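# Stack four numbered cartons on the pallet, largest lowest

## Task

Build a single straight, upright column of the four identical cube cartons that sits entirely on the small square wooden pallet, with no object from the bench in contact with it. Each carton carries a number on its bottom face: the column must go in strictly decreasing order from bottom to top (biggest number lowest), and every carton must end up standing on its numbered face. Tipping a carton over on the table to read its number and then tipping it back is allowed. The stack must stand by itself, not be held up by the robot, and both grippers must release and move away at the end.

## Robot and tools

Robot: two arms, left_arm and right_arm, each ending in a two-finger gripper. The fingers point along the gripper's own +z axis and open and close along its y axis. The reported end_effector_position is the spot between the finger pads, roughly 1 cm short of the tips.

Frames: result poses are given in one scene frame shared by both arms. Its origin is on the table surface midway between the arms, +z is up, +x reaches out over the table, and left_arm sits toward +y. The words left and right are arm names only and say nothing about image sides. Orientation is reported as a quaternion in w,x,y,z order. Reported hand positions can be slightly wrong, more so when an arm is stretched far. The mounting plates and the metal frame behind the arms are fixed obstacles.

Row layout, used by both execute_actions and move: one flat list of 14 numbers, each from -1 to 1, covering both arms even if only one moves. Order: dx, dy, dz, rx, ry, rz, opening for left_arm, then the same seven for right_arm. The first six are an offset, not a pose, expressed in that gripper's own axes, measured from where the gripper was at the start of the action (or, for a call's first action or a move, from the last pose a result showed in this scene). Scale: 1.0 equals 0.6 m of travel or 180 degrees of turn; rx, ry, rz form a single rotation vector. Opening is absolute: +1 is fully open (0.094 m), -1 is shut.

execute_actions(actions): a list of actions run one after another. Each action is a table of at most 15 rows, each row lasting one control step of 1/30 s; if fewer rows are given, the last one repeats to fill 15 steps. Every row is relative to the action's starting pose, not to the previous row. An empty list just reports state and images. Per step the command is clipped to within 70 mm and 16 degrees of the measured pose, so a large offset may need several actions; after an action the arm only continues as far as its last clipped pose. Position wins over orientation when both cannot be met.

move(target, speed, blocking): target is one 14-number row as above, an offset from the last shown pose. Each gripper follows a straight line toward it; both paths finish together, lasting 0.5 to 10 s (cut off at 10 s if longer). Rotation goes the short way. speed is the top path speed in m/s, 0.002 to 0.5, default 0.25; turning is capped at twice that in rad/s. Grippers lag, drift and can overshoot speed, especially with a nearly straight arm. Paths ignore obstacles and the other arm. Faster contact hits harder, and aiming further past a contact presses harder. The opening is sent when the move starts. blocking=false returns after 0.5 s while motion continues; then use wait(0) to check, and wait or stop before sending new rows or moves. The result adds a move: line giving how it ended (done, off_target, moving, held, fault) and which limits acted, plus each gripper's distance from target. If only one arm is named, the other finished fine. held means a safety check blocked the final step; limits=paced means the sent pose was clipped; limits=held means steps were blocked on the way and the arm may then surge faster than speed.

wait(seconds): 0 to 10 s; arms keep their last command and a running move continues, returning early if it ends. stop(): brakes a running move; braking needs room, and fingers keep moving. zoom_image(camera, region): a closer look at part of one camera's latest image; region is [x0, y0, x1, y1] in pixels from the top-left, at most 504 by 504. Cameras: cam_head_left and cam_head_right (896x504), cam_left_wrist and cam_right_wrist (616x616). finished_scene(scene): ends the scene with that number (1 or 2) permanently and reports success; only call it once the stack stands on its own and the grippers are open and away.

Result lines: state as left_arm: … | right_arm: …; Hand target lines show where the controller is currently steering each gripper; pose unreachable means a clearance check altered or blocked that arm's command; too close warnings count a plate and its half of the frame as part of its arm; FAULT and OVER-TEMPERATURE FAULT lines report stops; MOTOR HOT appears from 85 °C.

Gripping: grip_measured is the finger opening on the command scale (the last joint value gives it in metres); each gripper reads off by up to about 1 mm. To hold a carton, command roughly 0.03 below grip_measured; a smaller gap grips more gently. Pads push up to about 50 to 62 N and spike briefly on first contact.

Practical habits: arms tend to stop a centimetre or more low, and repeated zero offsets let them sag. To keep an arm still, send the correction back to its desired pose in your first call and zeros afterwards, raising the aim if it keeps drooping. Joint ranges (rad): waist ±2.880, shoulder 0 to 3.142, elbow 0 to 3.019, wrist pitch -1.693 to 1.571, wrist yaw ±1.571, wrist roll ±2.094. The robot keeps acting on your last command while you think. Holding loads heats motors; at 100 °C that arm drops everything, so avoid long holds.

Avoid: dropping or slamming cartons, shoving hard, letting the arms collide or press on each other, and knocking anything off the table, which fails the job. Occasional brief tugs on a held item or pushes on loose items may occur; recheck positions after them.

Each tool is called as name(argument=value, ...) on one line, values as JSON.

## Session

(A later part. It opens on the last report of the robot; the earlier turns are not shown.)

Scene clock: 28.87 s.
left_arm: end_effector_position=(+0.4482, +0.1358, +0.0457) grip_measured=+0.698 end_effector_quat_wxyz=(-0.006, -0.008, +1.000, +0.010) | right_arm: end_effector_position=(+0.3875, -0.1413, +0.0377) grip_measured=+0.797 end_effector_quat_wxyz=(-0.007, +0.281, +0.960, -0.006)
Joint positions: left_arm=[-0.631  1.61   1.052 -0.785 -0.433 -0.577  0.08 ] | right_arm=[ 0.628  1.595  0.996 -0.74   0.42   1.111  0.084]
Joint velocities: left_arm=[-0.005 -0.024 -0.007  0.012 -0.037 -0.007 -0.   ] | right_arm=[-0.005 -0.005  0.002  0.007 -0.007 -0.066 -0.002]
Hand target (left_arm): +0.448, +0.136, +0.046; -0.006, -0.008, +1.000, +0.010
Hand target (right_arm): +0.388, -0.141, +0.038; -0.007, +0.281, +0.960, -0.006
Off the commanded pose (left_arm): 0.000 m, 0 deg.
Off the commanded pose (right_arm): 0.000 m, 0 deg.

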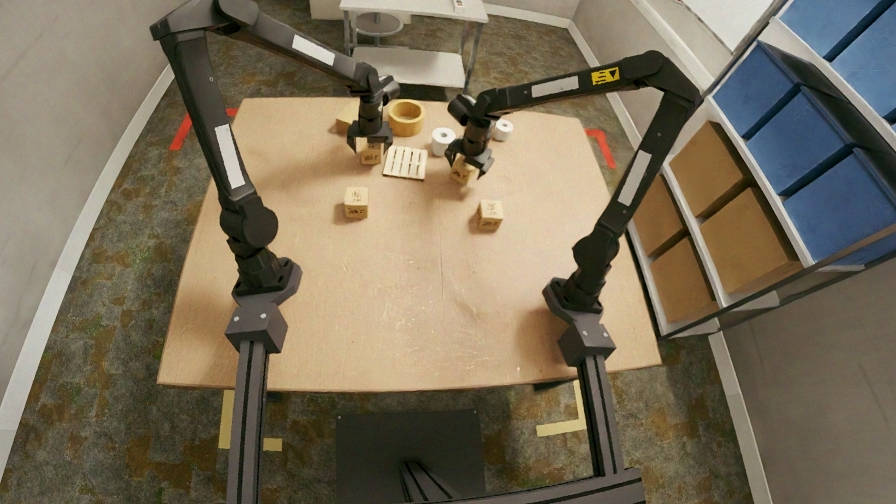

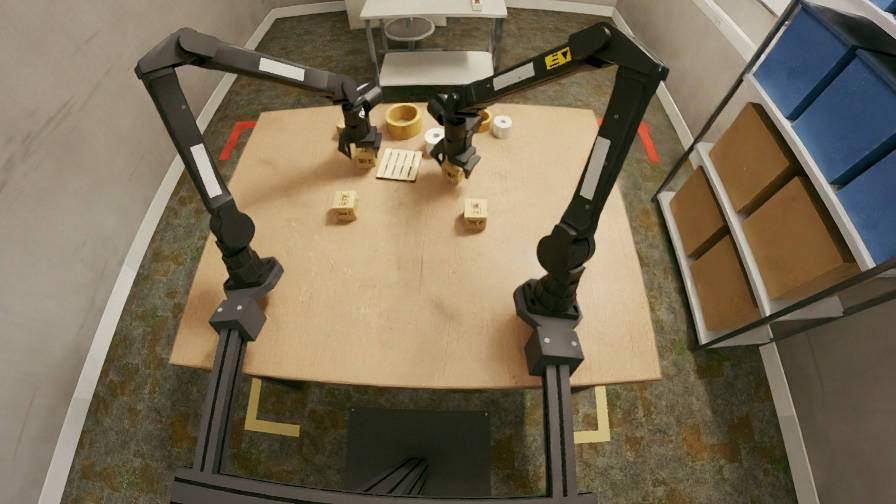

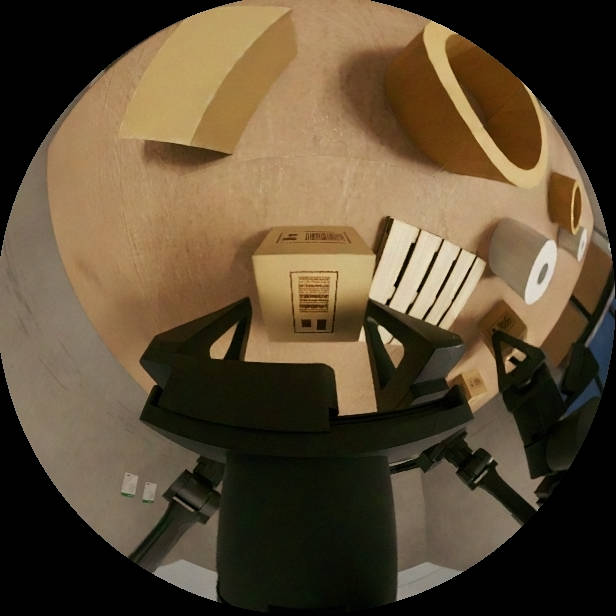

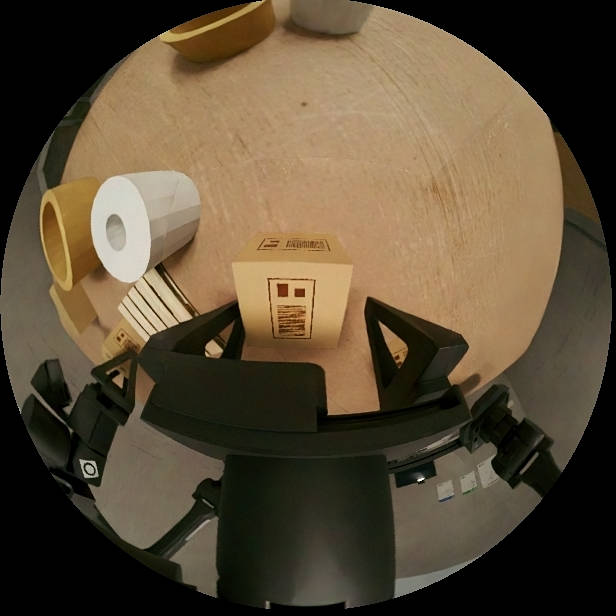

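execute_actions(actions=[[[-0.01,-0.01,0.025,0,0,0,0.7,0,0.02,0,0,0,0,0.6]],[[0,0,0,0,0,0,0.18,0,0,0,0,0,0,0.18]]])

move(target=[0.05,0.1,-0.24,0,0,0,0.18,0,-0.08,-0.24,0,0,-0.18,0.18])

move(target=[0,0.06,0,0.36,0,0,0.18,0,-0.06,0,-0.36,0,0,0.18], speed=0.4)

Scene clock: 30.13 s.
left_arm: end_effector_position=(+0.4450, +0.1316, +0.0340) grip_measured=+0.222 end_effector_quat_wxyz=(-0.009, -0.005, +1.000, +0.012) | right_arm: end_effector_position=(+0.3868, -0.1419, +0.0377) grip_measured=+0.215 end_effector_quat_wxyz=(-0.008, +0.280, +0.960, -0.007)
Joint positions: left_arm=[-0.631  1.639  1.052 -0.765 -0.433 -0.577  0.057] | right_arm=[ 0.628  1.595  0.996 -0.744  0.421  1.111  0.057]
Joint velocities: left_arm=[-0.015 -0.015 -0.017 -0.007 -0.007 -0.022 -0.001] | right_arm=[-0.015 -0.005 -0.012  0.012 -0.066 -0.037 -0.   ]
Hand target (left_arm): +0.445, +0.132, +0.034; -0.009, -0.005, +1.000, +0.012
Hand target (right_arm): +0.387, -0.142, +0.038; -0.008, +0.280, +0.960, -0.007
Off the commanded pose (left_arm): 0.000 m, 0 deg.
Off the commanded pose (right_arm): 0.000 m, 0 deg.

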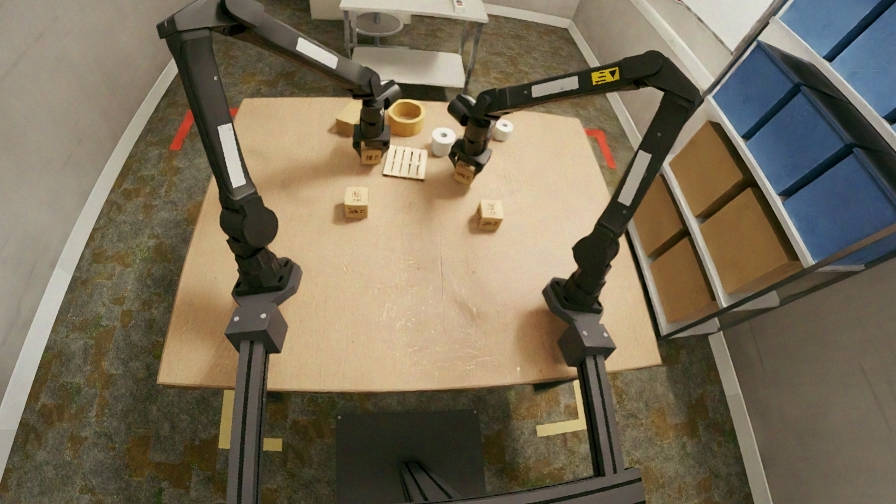

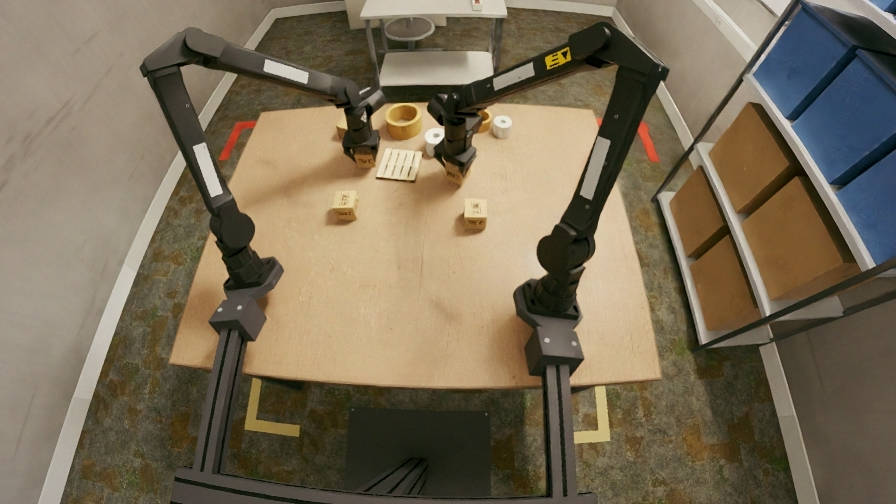

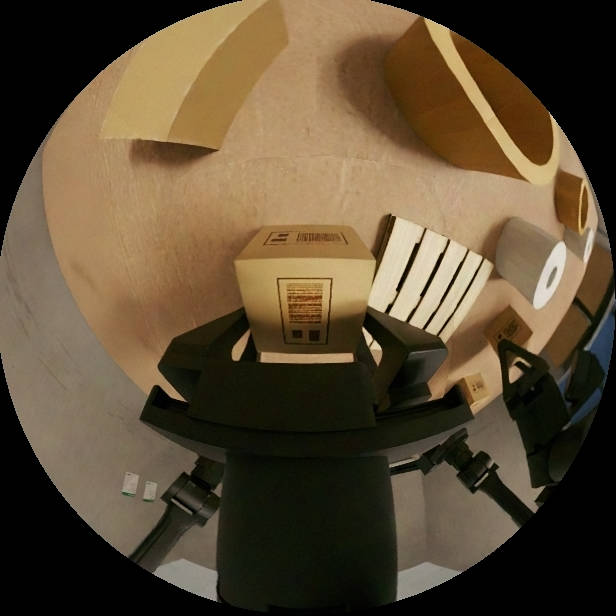

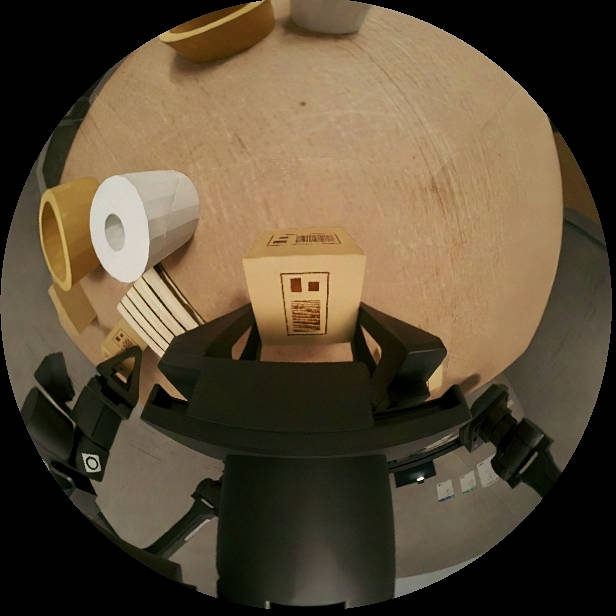

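Scene clock: 31.77 s.
left_arm: end_effector_position=(+0.4111, +0.1912, +0.1689) grip_measured=+0.222 end_effector_quat_wxyz=(-0.019, +0.001, +1.000, +0.018) | right_arm: end_effector_position=(+0.3498, -0.1845, +0.1658) grip_measured=+0.214 end_effector_quat_wxyz=(-0.024, +0.008, +1.000, -0.018)
Joint positions: left_arm=[-0.701  1.29   1.019 -1.139 -0.446 -0.651  0.057] | right_arm=[ 0.733  1.289  0.992 -1.137  0.445  0.691  0.057]
Joint velocities: left_arm=[-0.005 -0.005 -0.012 -0.012 -0.007 -0.007 -0.   ] | right_arm=[-0.005 -0.015  0.007 -0.007  0.022 -0.051 -0.   ]
Hand target (left_arm): +0.417, +0.189, +0.180; -0.009, -0.005, +1.000, +0.012
Hand target (right_arm): +0.361, -0.180, +0.181; -0.009, +0.001, +1.000, -0.006
Off the commanded pose (left_arm): 0.013 m, 1 deg.
Off the commanded pose (right_arm): 0.022 m, 2 deg.
move: off_target (left_arm, right_arm)

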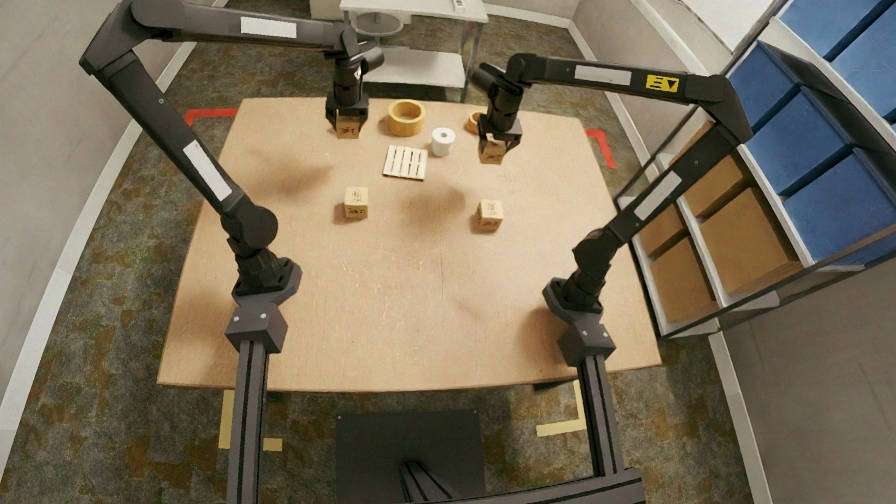

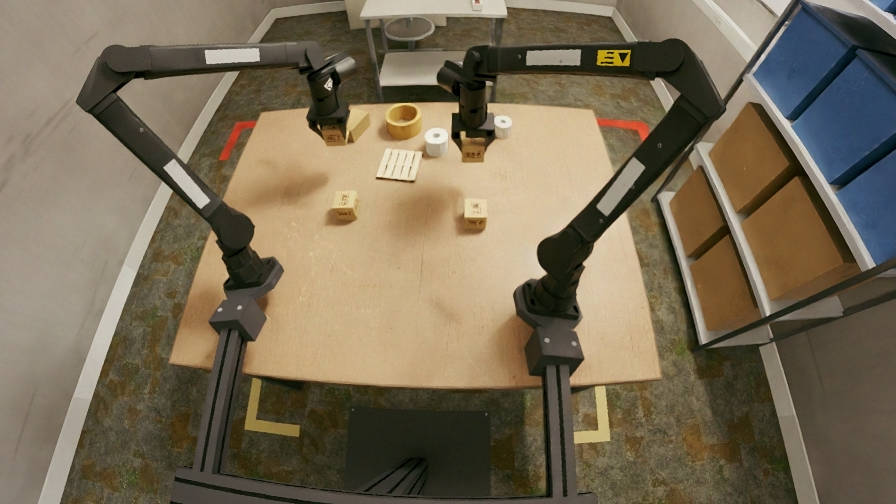

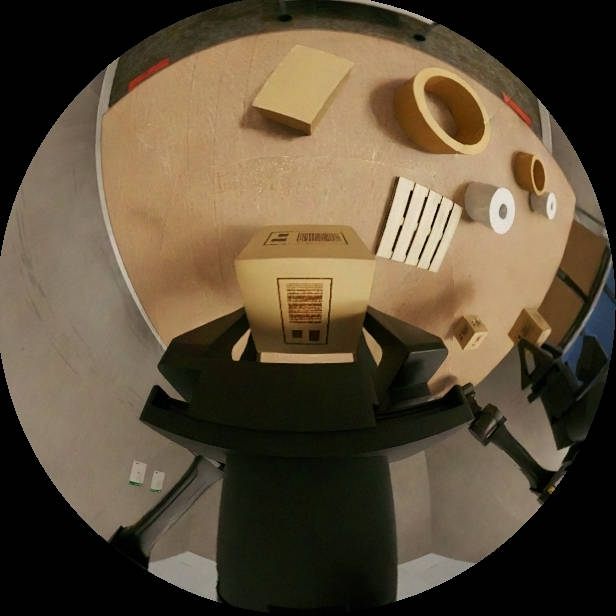

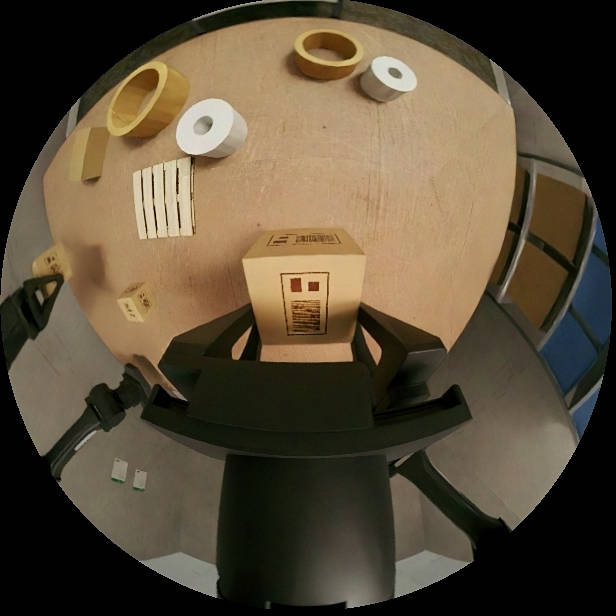

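Scene clock: 33.80 s.
left_arm: end_effector_position=(+0.4094, +0.2272, +0.1709) grip_measured=+0.221 end_effector_quat_wxyz=(-0.021, -0.018, +0.854, -0.520) | right_arm: end_effector_position=(+0.3528, -0.2186, +0.1786) grip_measured=+0.214 end_effector_quat_wxyz=(-0.007, +0.021, +0.851, +0.525)
Joint positions: left_arm=[-0.08   1.129  0.76  -0.793  0.86  -0.037  0.057] | right_arm=[ 0.112  1.082  0.719 -0.742 -0.858  0.081  0.057]
Joint velocities: left_arm=[ 0.005 -0.015 -0.007  0.007  0.022  0.154  0.   ] | right_arm=[ 0.005 -0.005  0.002 -0.002  0.007 -0.007 -0.   ]
Hand target (left_arm): +0.411, +0.227, +0.170; -0.018, -0.012, +0.852, -0.523
Hand target (right_arm): +0.350, -0.218, +0.171; -0.011, +0.019, +0.851, +0.525
Off the commanded pose (left_arm): 0.002 m, 1 deg.
Off the commanded pose (right_arm): 0.012 m, 1 deg.
move: off_target (right_arm)

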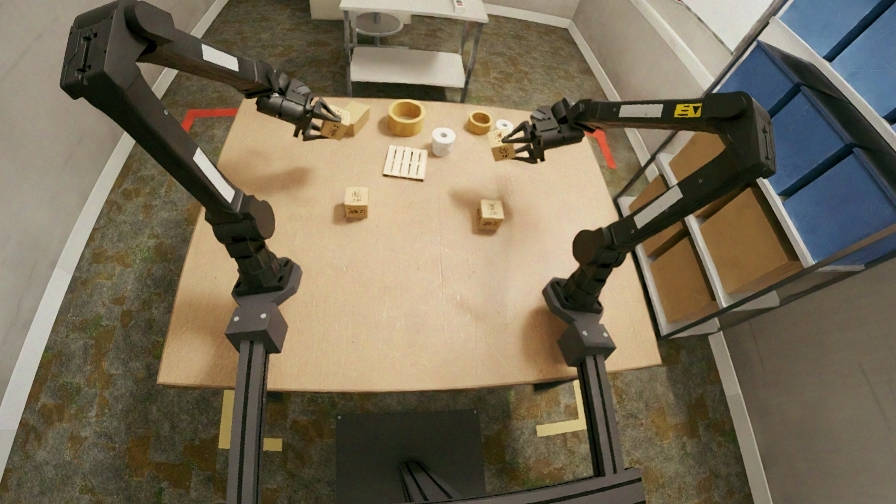

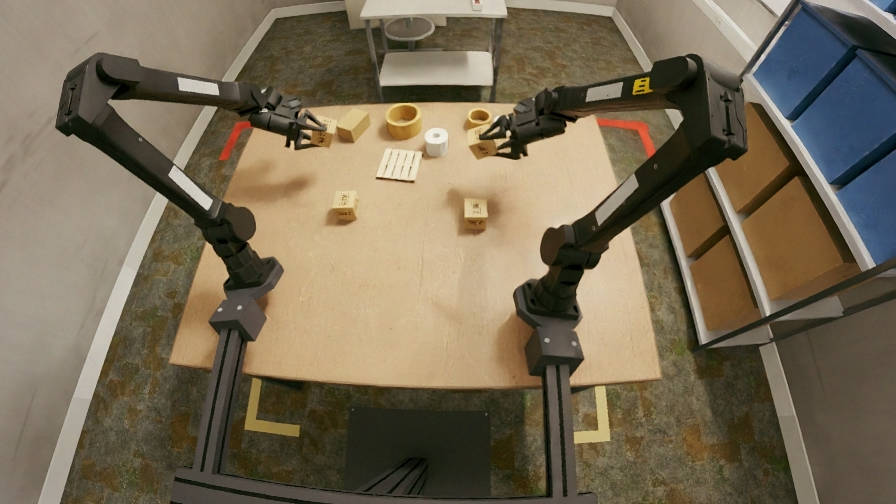

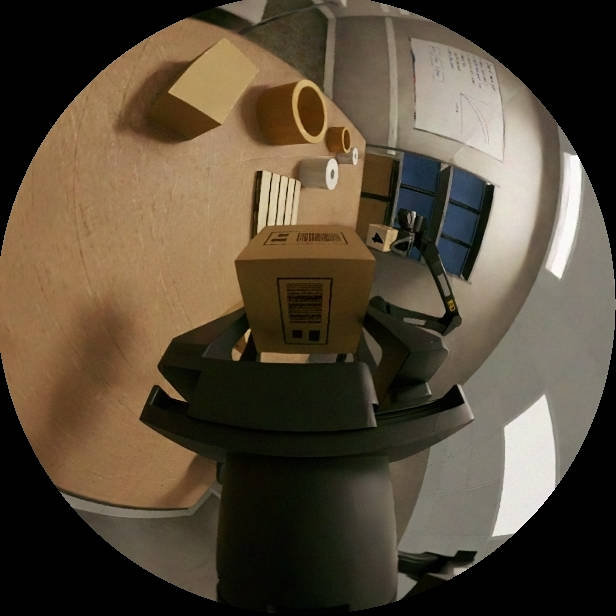

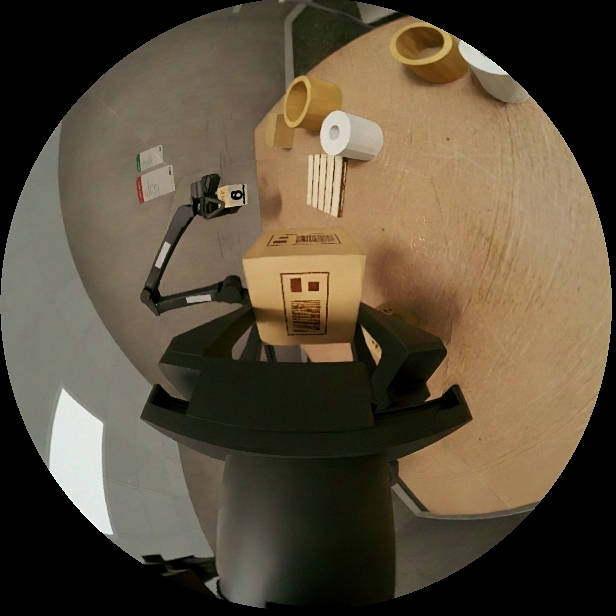

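zoom_image(camera="cam_right_wrist", region=[150,120,330,280])

zoom_image(camera="cam_left_wrist", region=[310,160,470,310])

execute_actions(actions=[])

Region (150, 120, 330, 280) of cam_right_wrist's 616x616 image, scaled by 2.800, with more detail than that image has.

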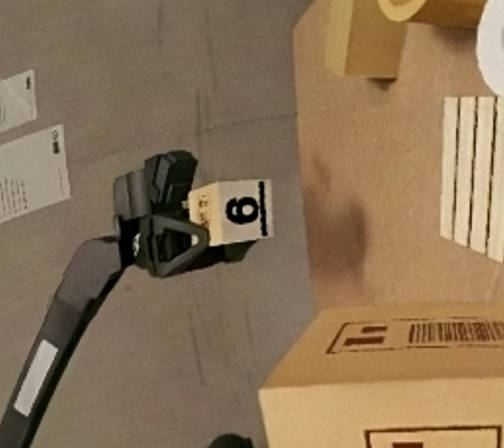

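Region (310, 160, 470, 310) of cam_left_wrist's 616x616 image, scaled by 3.150, with more detail than that image has; it fills the top 472 rows of this view, and the rest is white.

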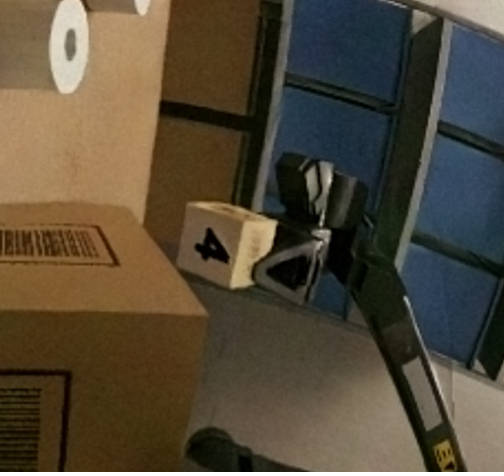

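Scene clock: 34.57 s.
left_arm: end_effector_position=(+0.4094, +0.2272, +0.1709) grip_measured=+0.221 end_effector_quat_wxyz=(-0.021, -0.016, +0.854, -0.520) | right_arm: end_effector_position=(+0.3528, -0.2186, +0.1786) grip_measured=+0.214 end_effector_quat_wxyz=(-0.006, +0.020, +0.851, +0.525)
Joint positions: left_arm=[-0.08   1.129  0.76  -0.793  0.86  -0.034  0.057] | right_arm=[ 0.112  1.082  0.719 -0.742 -0.858  0.078  0.057]
Joint velocities: left_arm=[-0.024 -0.005 -0.017 -0.007 -0.051 -0.007 -0.   ] | right_arm=[-0.005 -0.005  0.002 -0.007 -0.051 -0.022 -0.   ]
Hand target (left_arm): +0.411, +0.227, +0.170; -0.018, -0.012, +0.852, -0.523
Hand target (right_arm): +0.350, -0.218, +0.171; -0.011, +0.019, +0.851, +0.525
Off the commanded pose (left_arm): 0.002 m, 1 deg.
Off the commanded pose (right_arm): 0.012 m, 1 deg.

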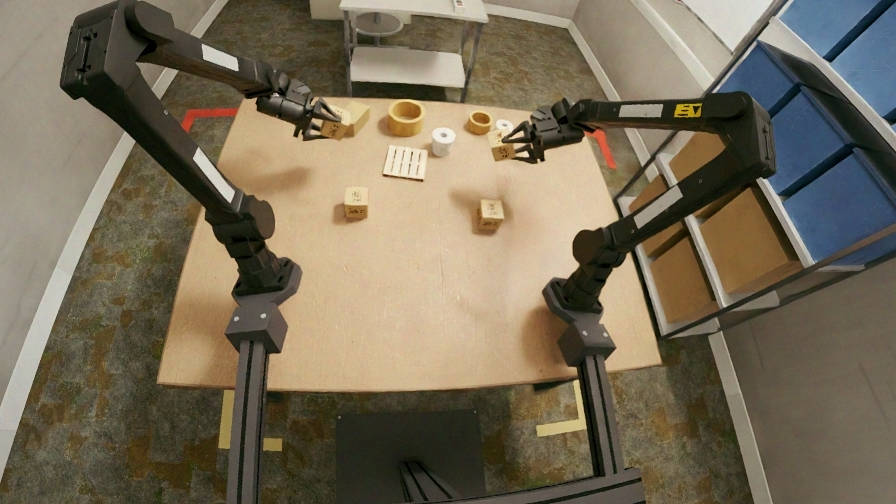

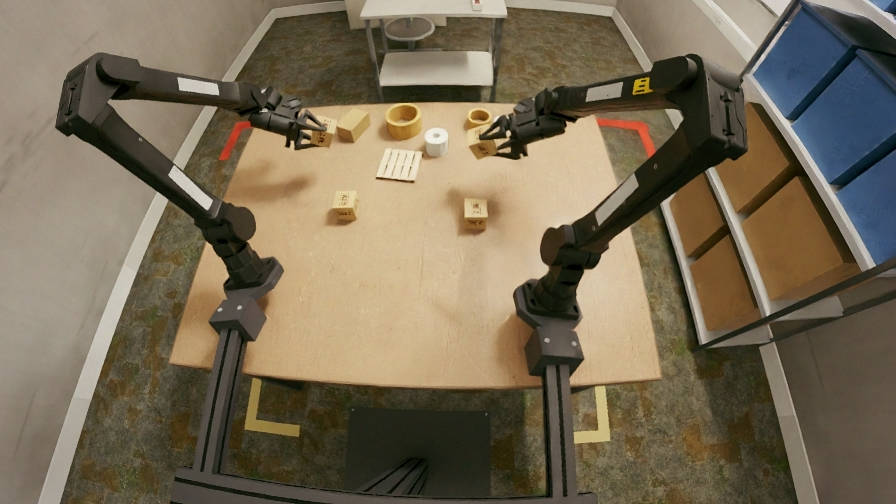

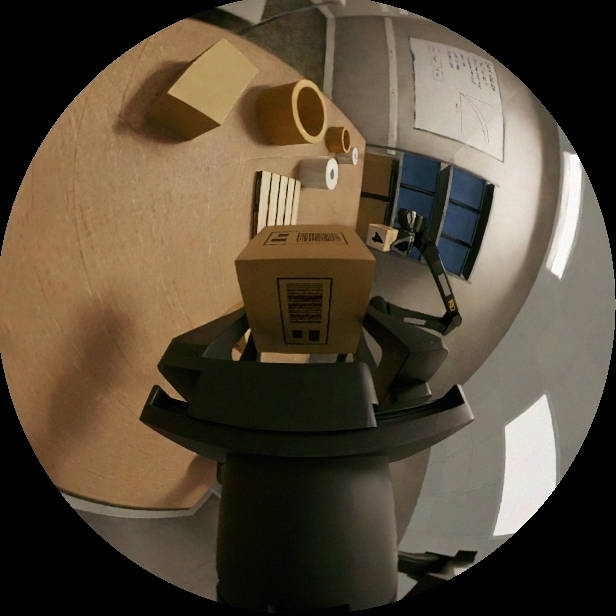

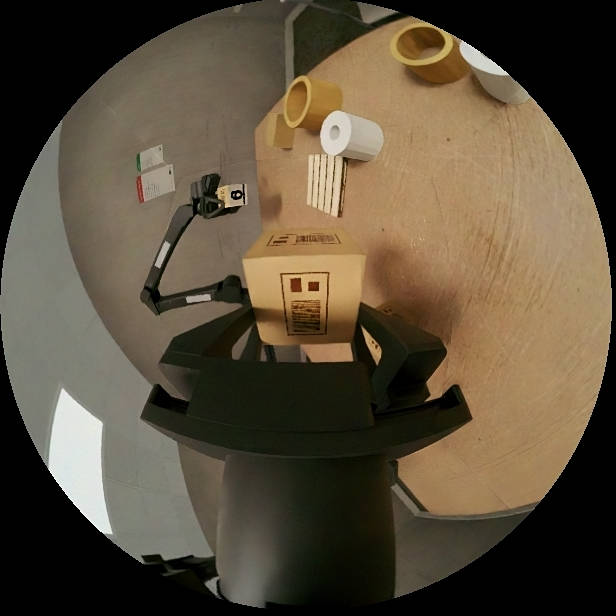

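zoom_image(camera="cam_right_wrist", region=[210,175,260,215])

move(target=[0.03,0,0,-0.35,-0.015,0,0.18,0,0,0,0.355,0,0,0.18], speed=0.4)

Region (210, 175, 260, 215) of cam_right_wrist's 616x616 image, scaled by 10.080, with more detail than that image has; it fills the top 403 rows of this view, and the rest is white.

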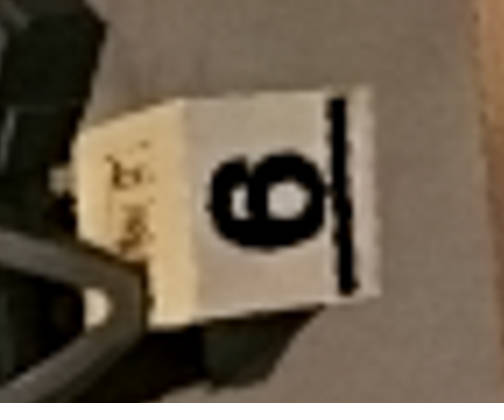

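Scene clock: 37.00 s.
left_arm: end_effector_position=(+0.3763, +0.2330, +0.1608) grip_measured=+0.222 end_effector_quat_wxyz=(-0.016, -0.004, +1.000, +0.012) | right_arm: end_effector_position=(+0.3337, -0.2288, +0.1640) grip_measured=+0.214 end_effector_quat_wxyz=(-0.033, +0.001, +0.999, -0.018)
Joint positions: left_arm=[-0.647  1.146  0.865 -1.091 -0.429 -0.596  0.057] | right_arm=[ 0.652  1.179  0.906 -1.139  0.422  0.595  0.057]
Joint velocities: left_arm=[-0.005 -0.005 -0.002 -0.007 -0.022 -0.066 -0.   ] | right_arm=[ 0.005 -0.005 -0.002 -0.012  0.037  0.095 -0.   ]
Hand target (left_arm): +0.391, +0.228, +0.172; -0.005, -0.014, +1.000, +0.006
Hand target (right_arm): +0.351, -0.220, +0.176; -0.020, +0.012, +1.000, -0.010
Off the commanded pose (left_arm): 0.020 m, 2 deg.
Off the commanded pose (right_arm): 0.026 m, 3 deg.
move: off_target (left_arm, right_arm)

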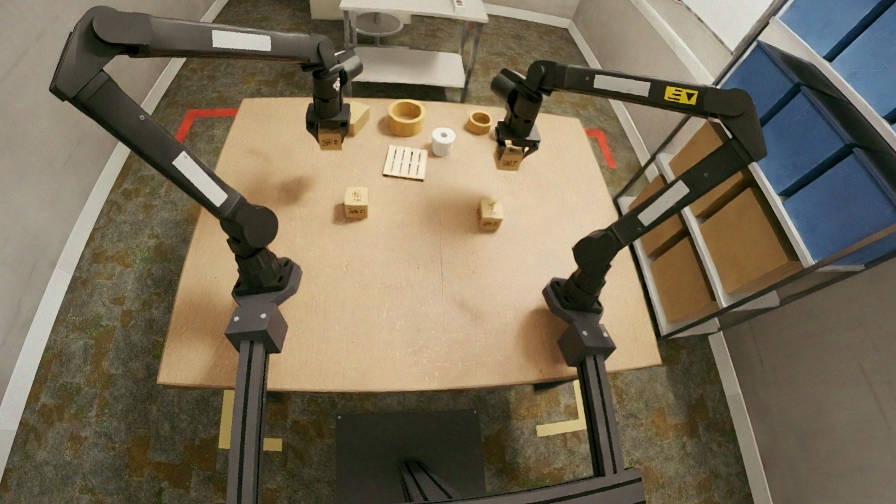

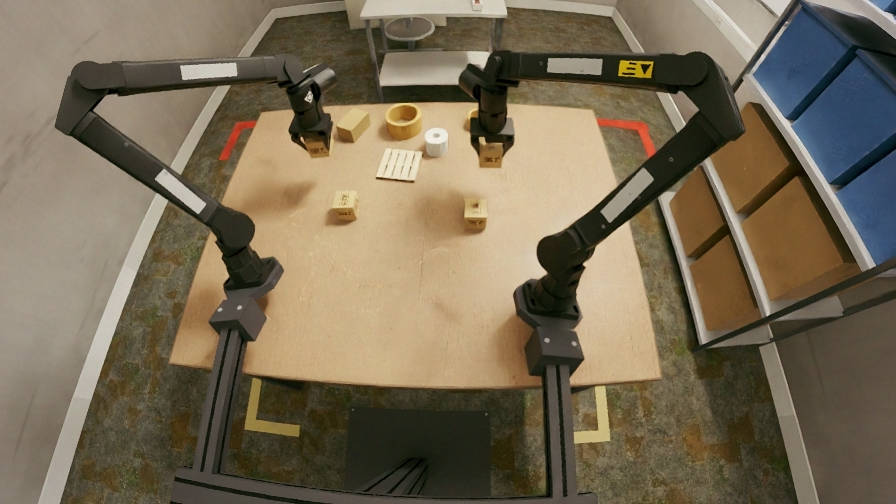

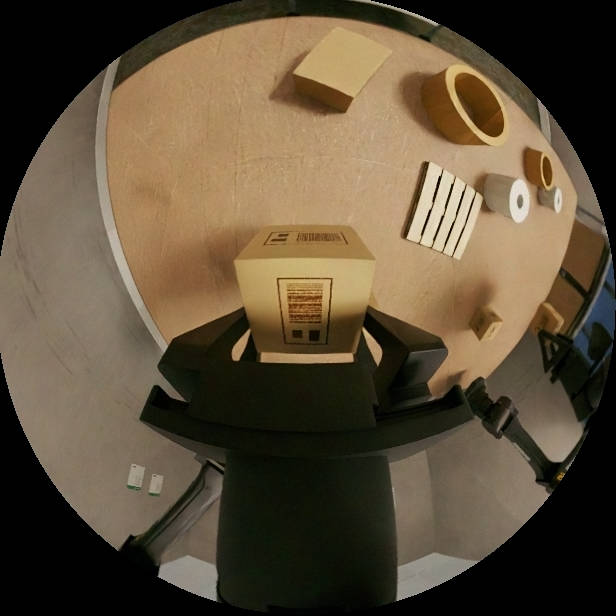

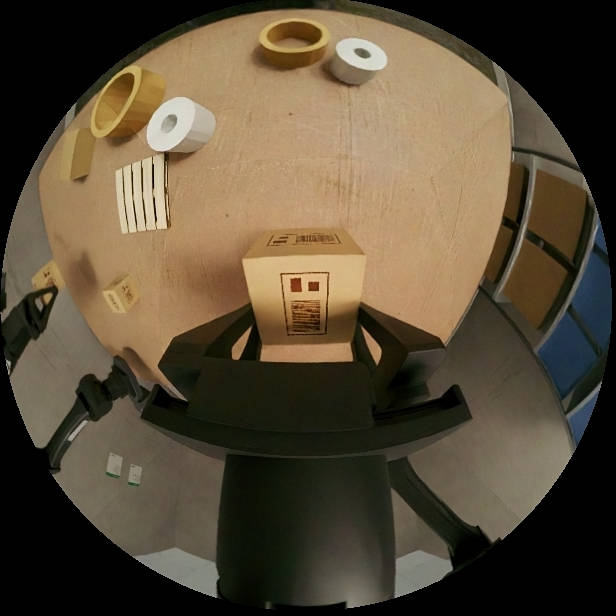

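It's 6. Put both down.

move(target=[-0.02,0.03,0.2,0.006,-0.01,0,0.18,-0.05,0,0.2,-0.01,-0.02,0,0.18], speed=0.12)

Scene clock: 38.60 s.
left_arm: end_effector_position=(+0.3810, +0.2539, +0.0426) grip_measured=+0.222 end_effector_quat_wxyz=(-0.004, -0.009, +1.000, +0.004) | right_arm: end_effector_position=(+0.3608, -0.2316, +0.0514) grip_measured=+0.214 end_effector_quat_wxyz=(+0.006, +0.008, +1.000, +0.003)
Joint positions: left_arm=[-0.441  1.314  0.707 -0.648 -0.373 -0.376  0.057] | right_arm=[ 0.479  1.358  0.79  -0.676  0.38   0.389  0.057]
Joint velocities: left_arm=[-0.015 -0.005  0.002 -0.007  0.022  0.037 -0.   ] | right_arm=[ 0.015 -0.024 -0.022 -0.007  0.051  0.037 -0.001]
Hand target (left_arm): +0.384, +0.253, +0.041; -0.001, -0.004, +1.000, +0.001
Hand target (right_arm): +0.357, -0.234, +0.044; -0.000, +0.001, +1.000, -0.000
Off the commanded pose (left_arm): 0.004 m, 1 deg.
Off the commanded pose (right_arm): 0.011 m, 1 deg.
move: off_target (right_arm)

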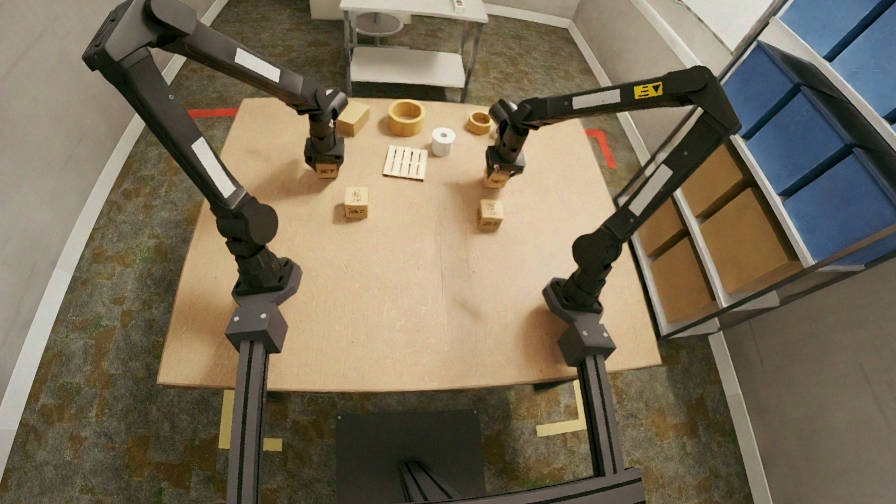

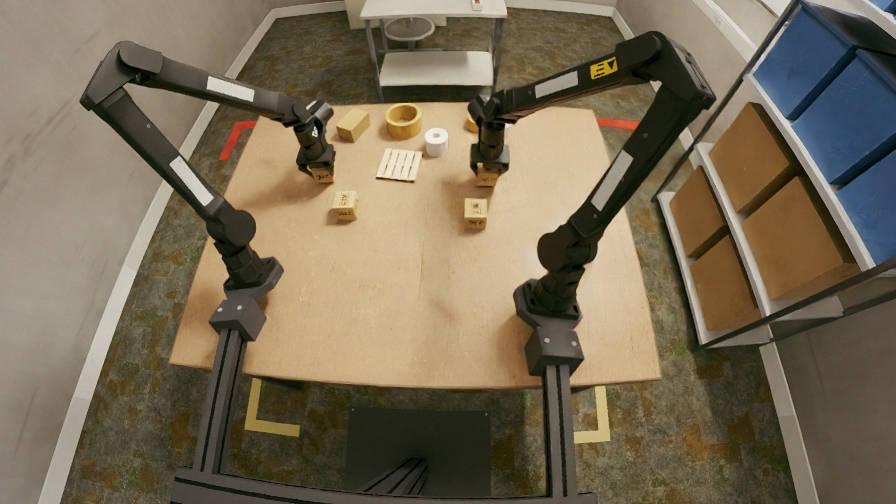

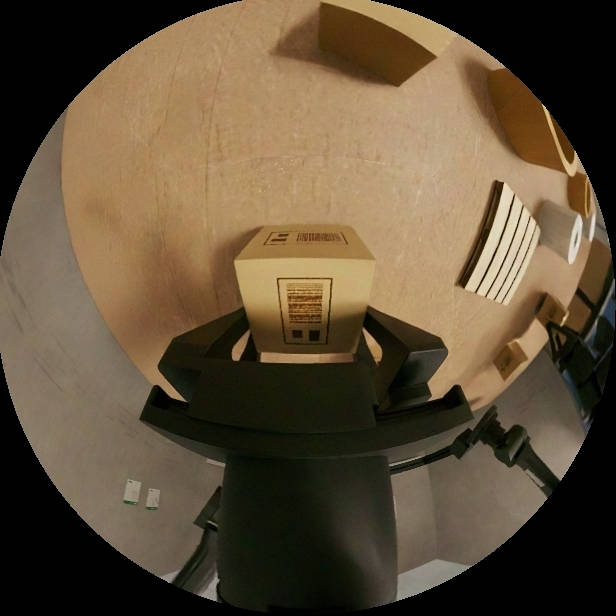

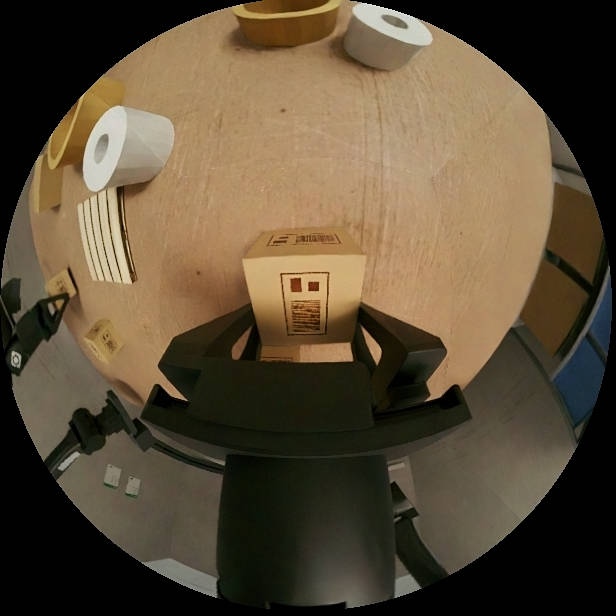

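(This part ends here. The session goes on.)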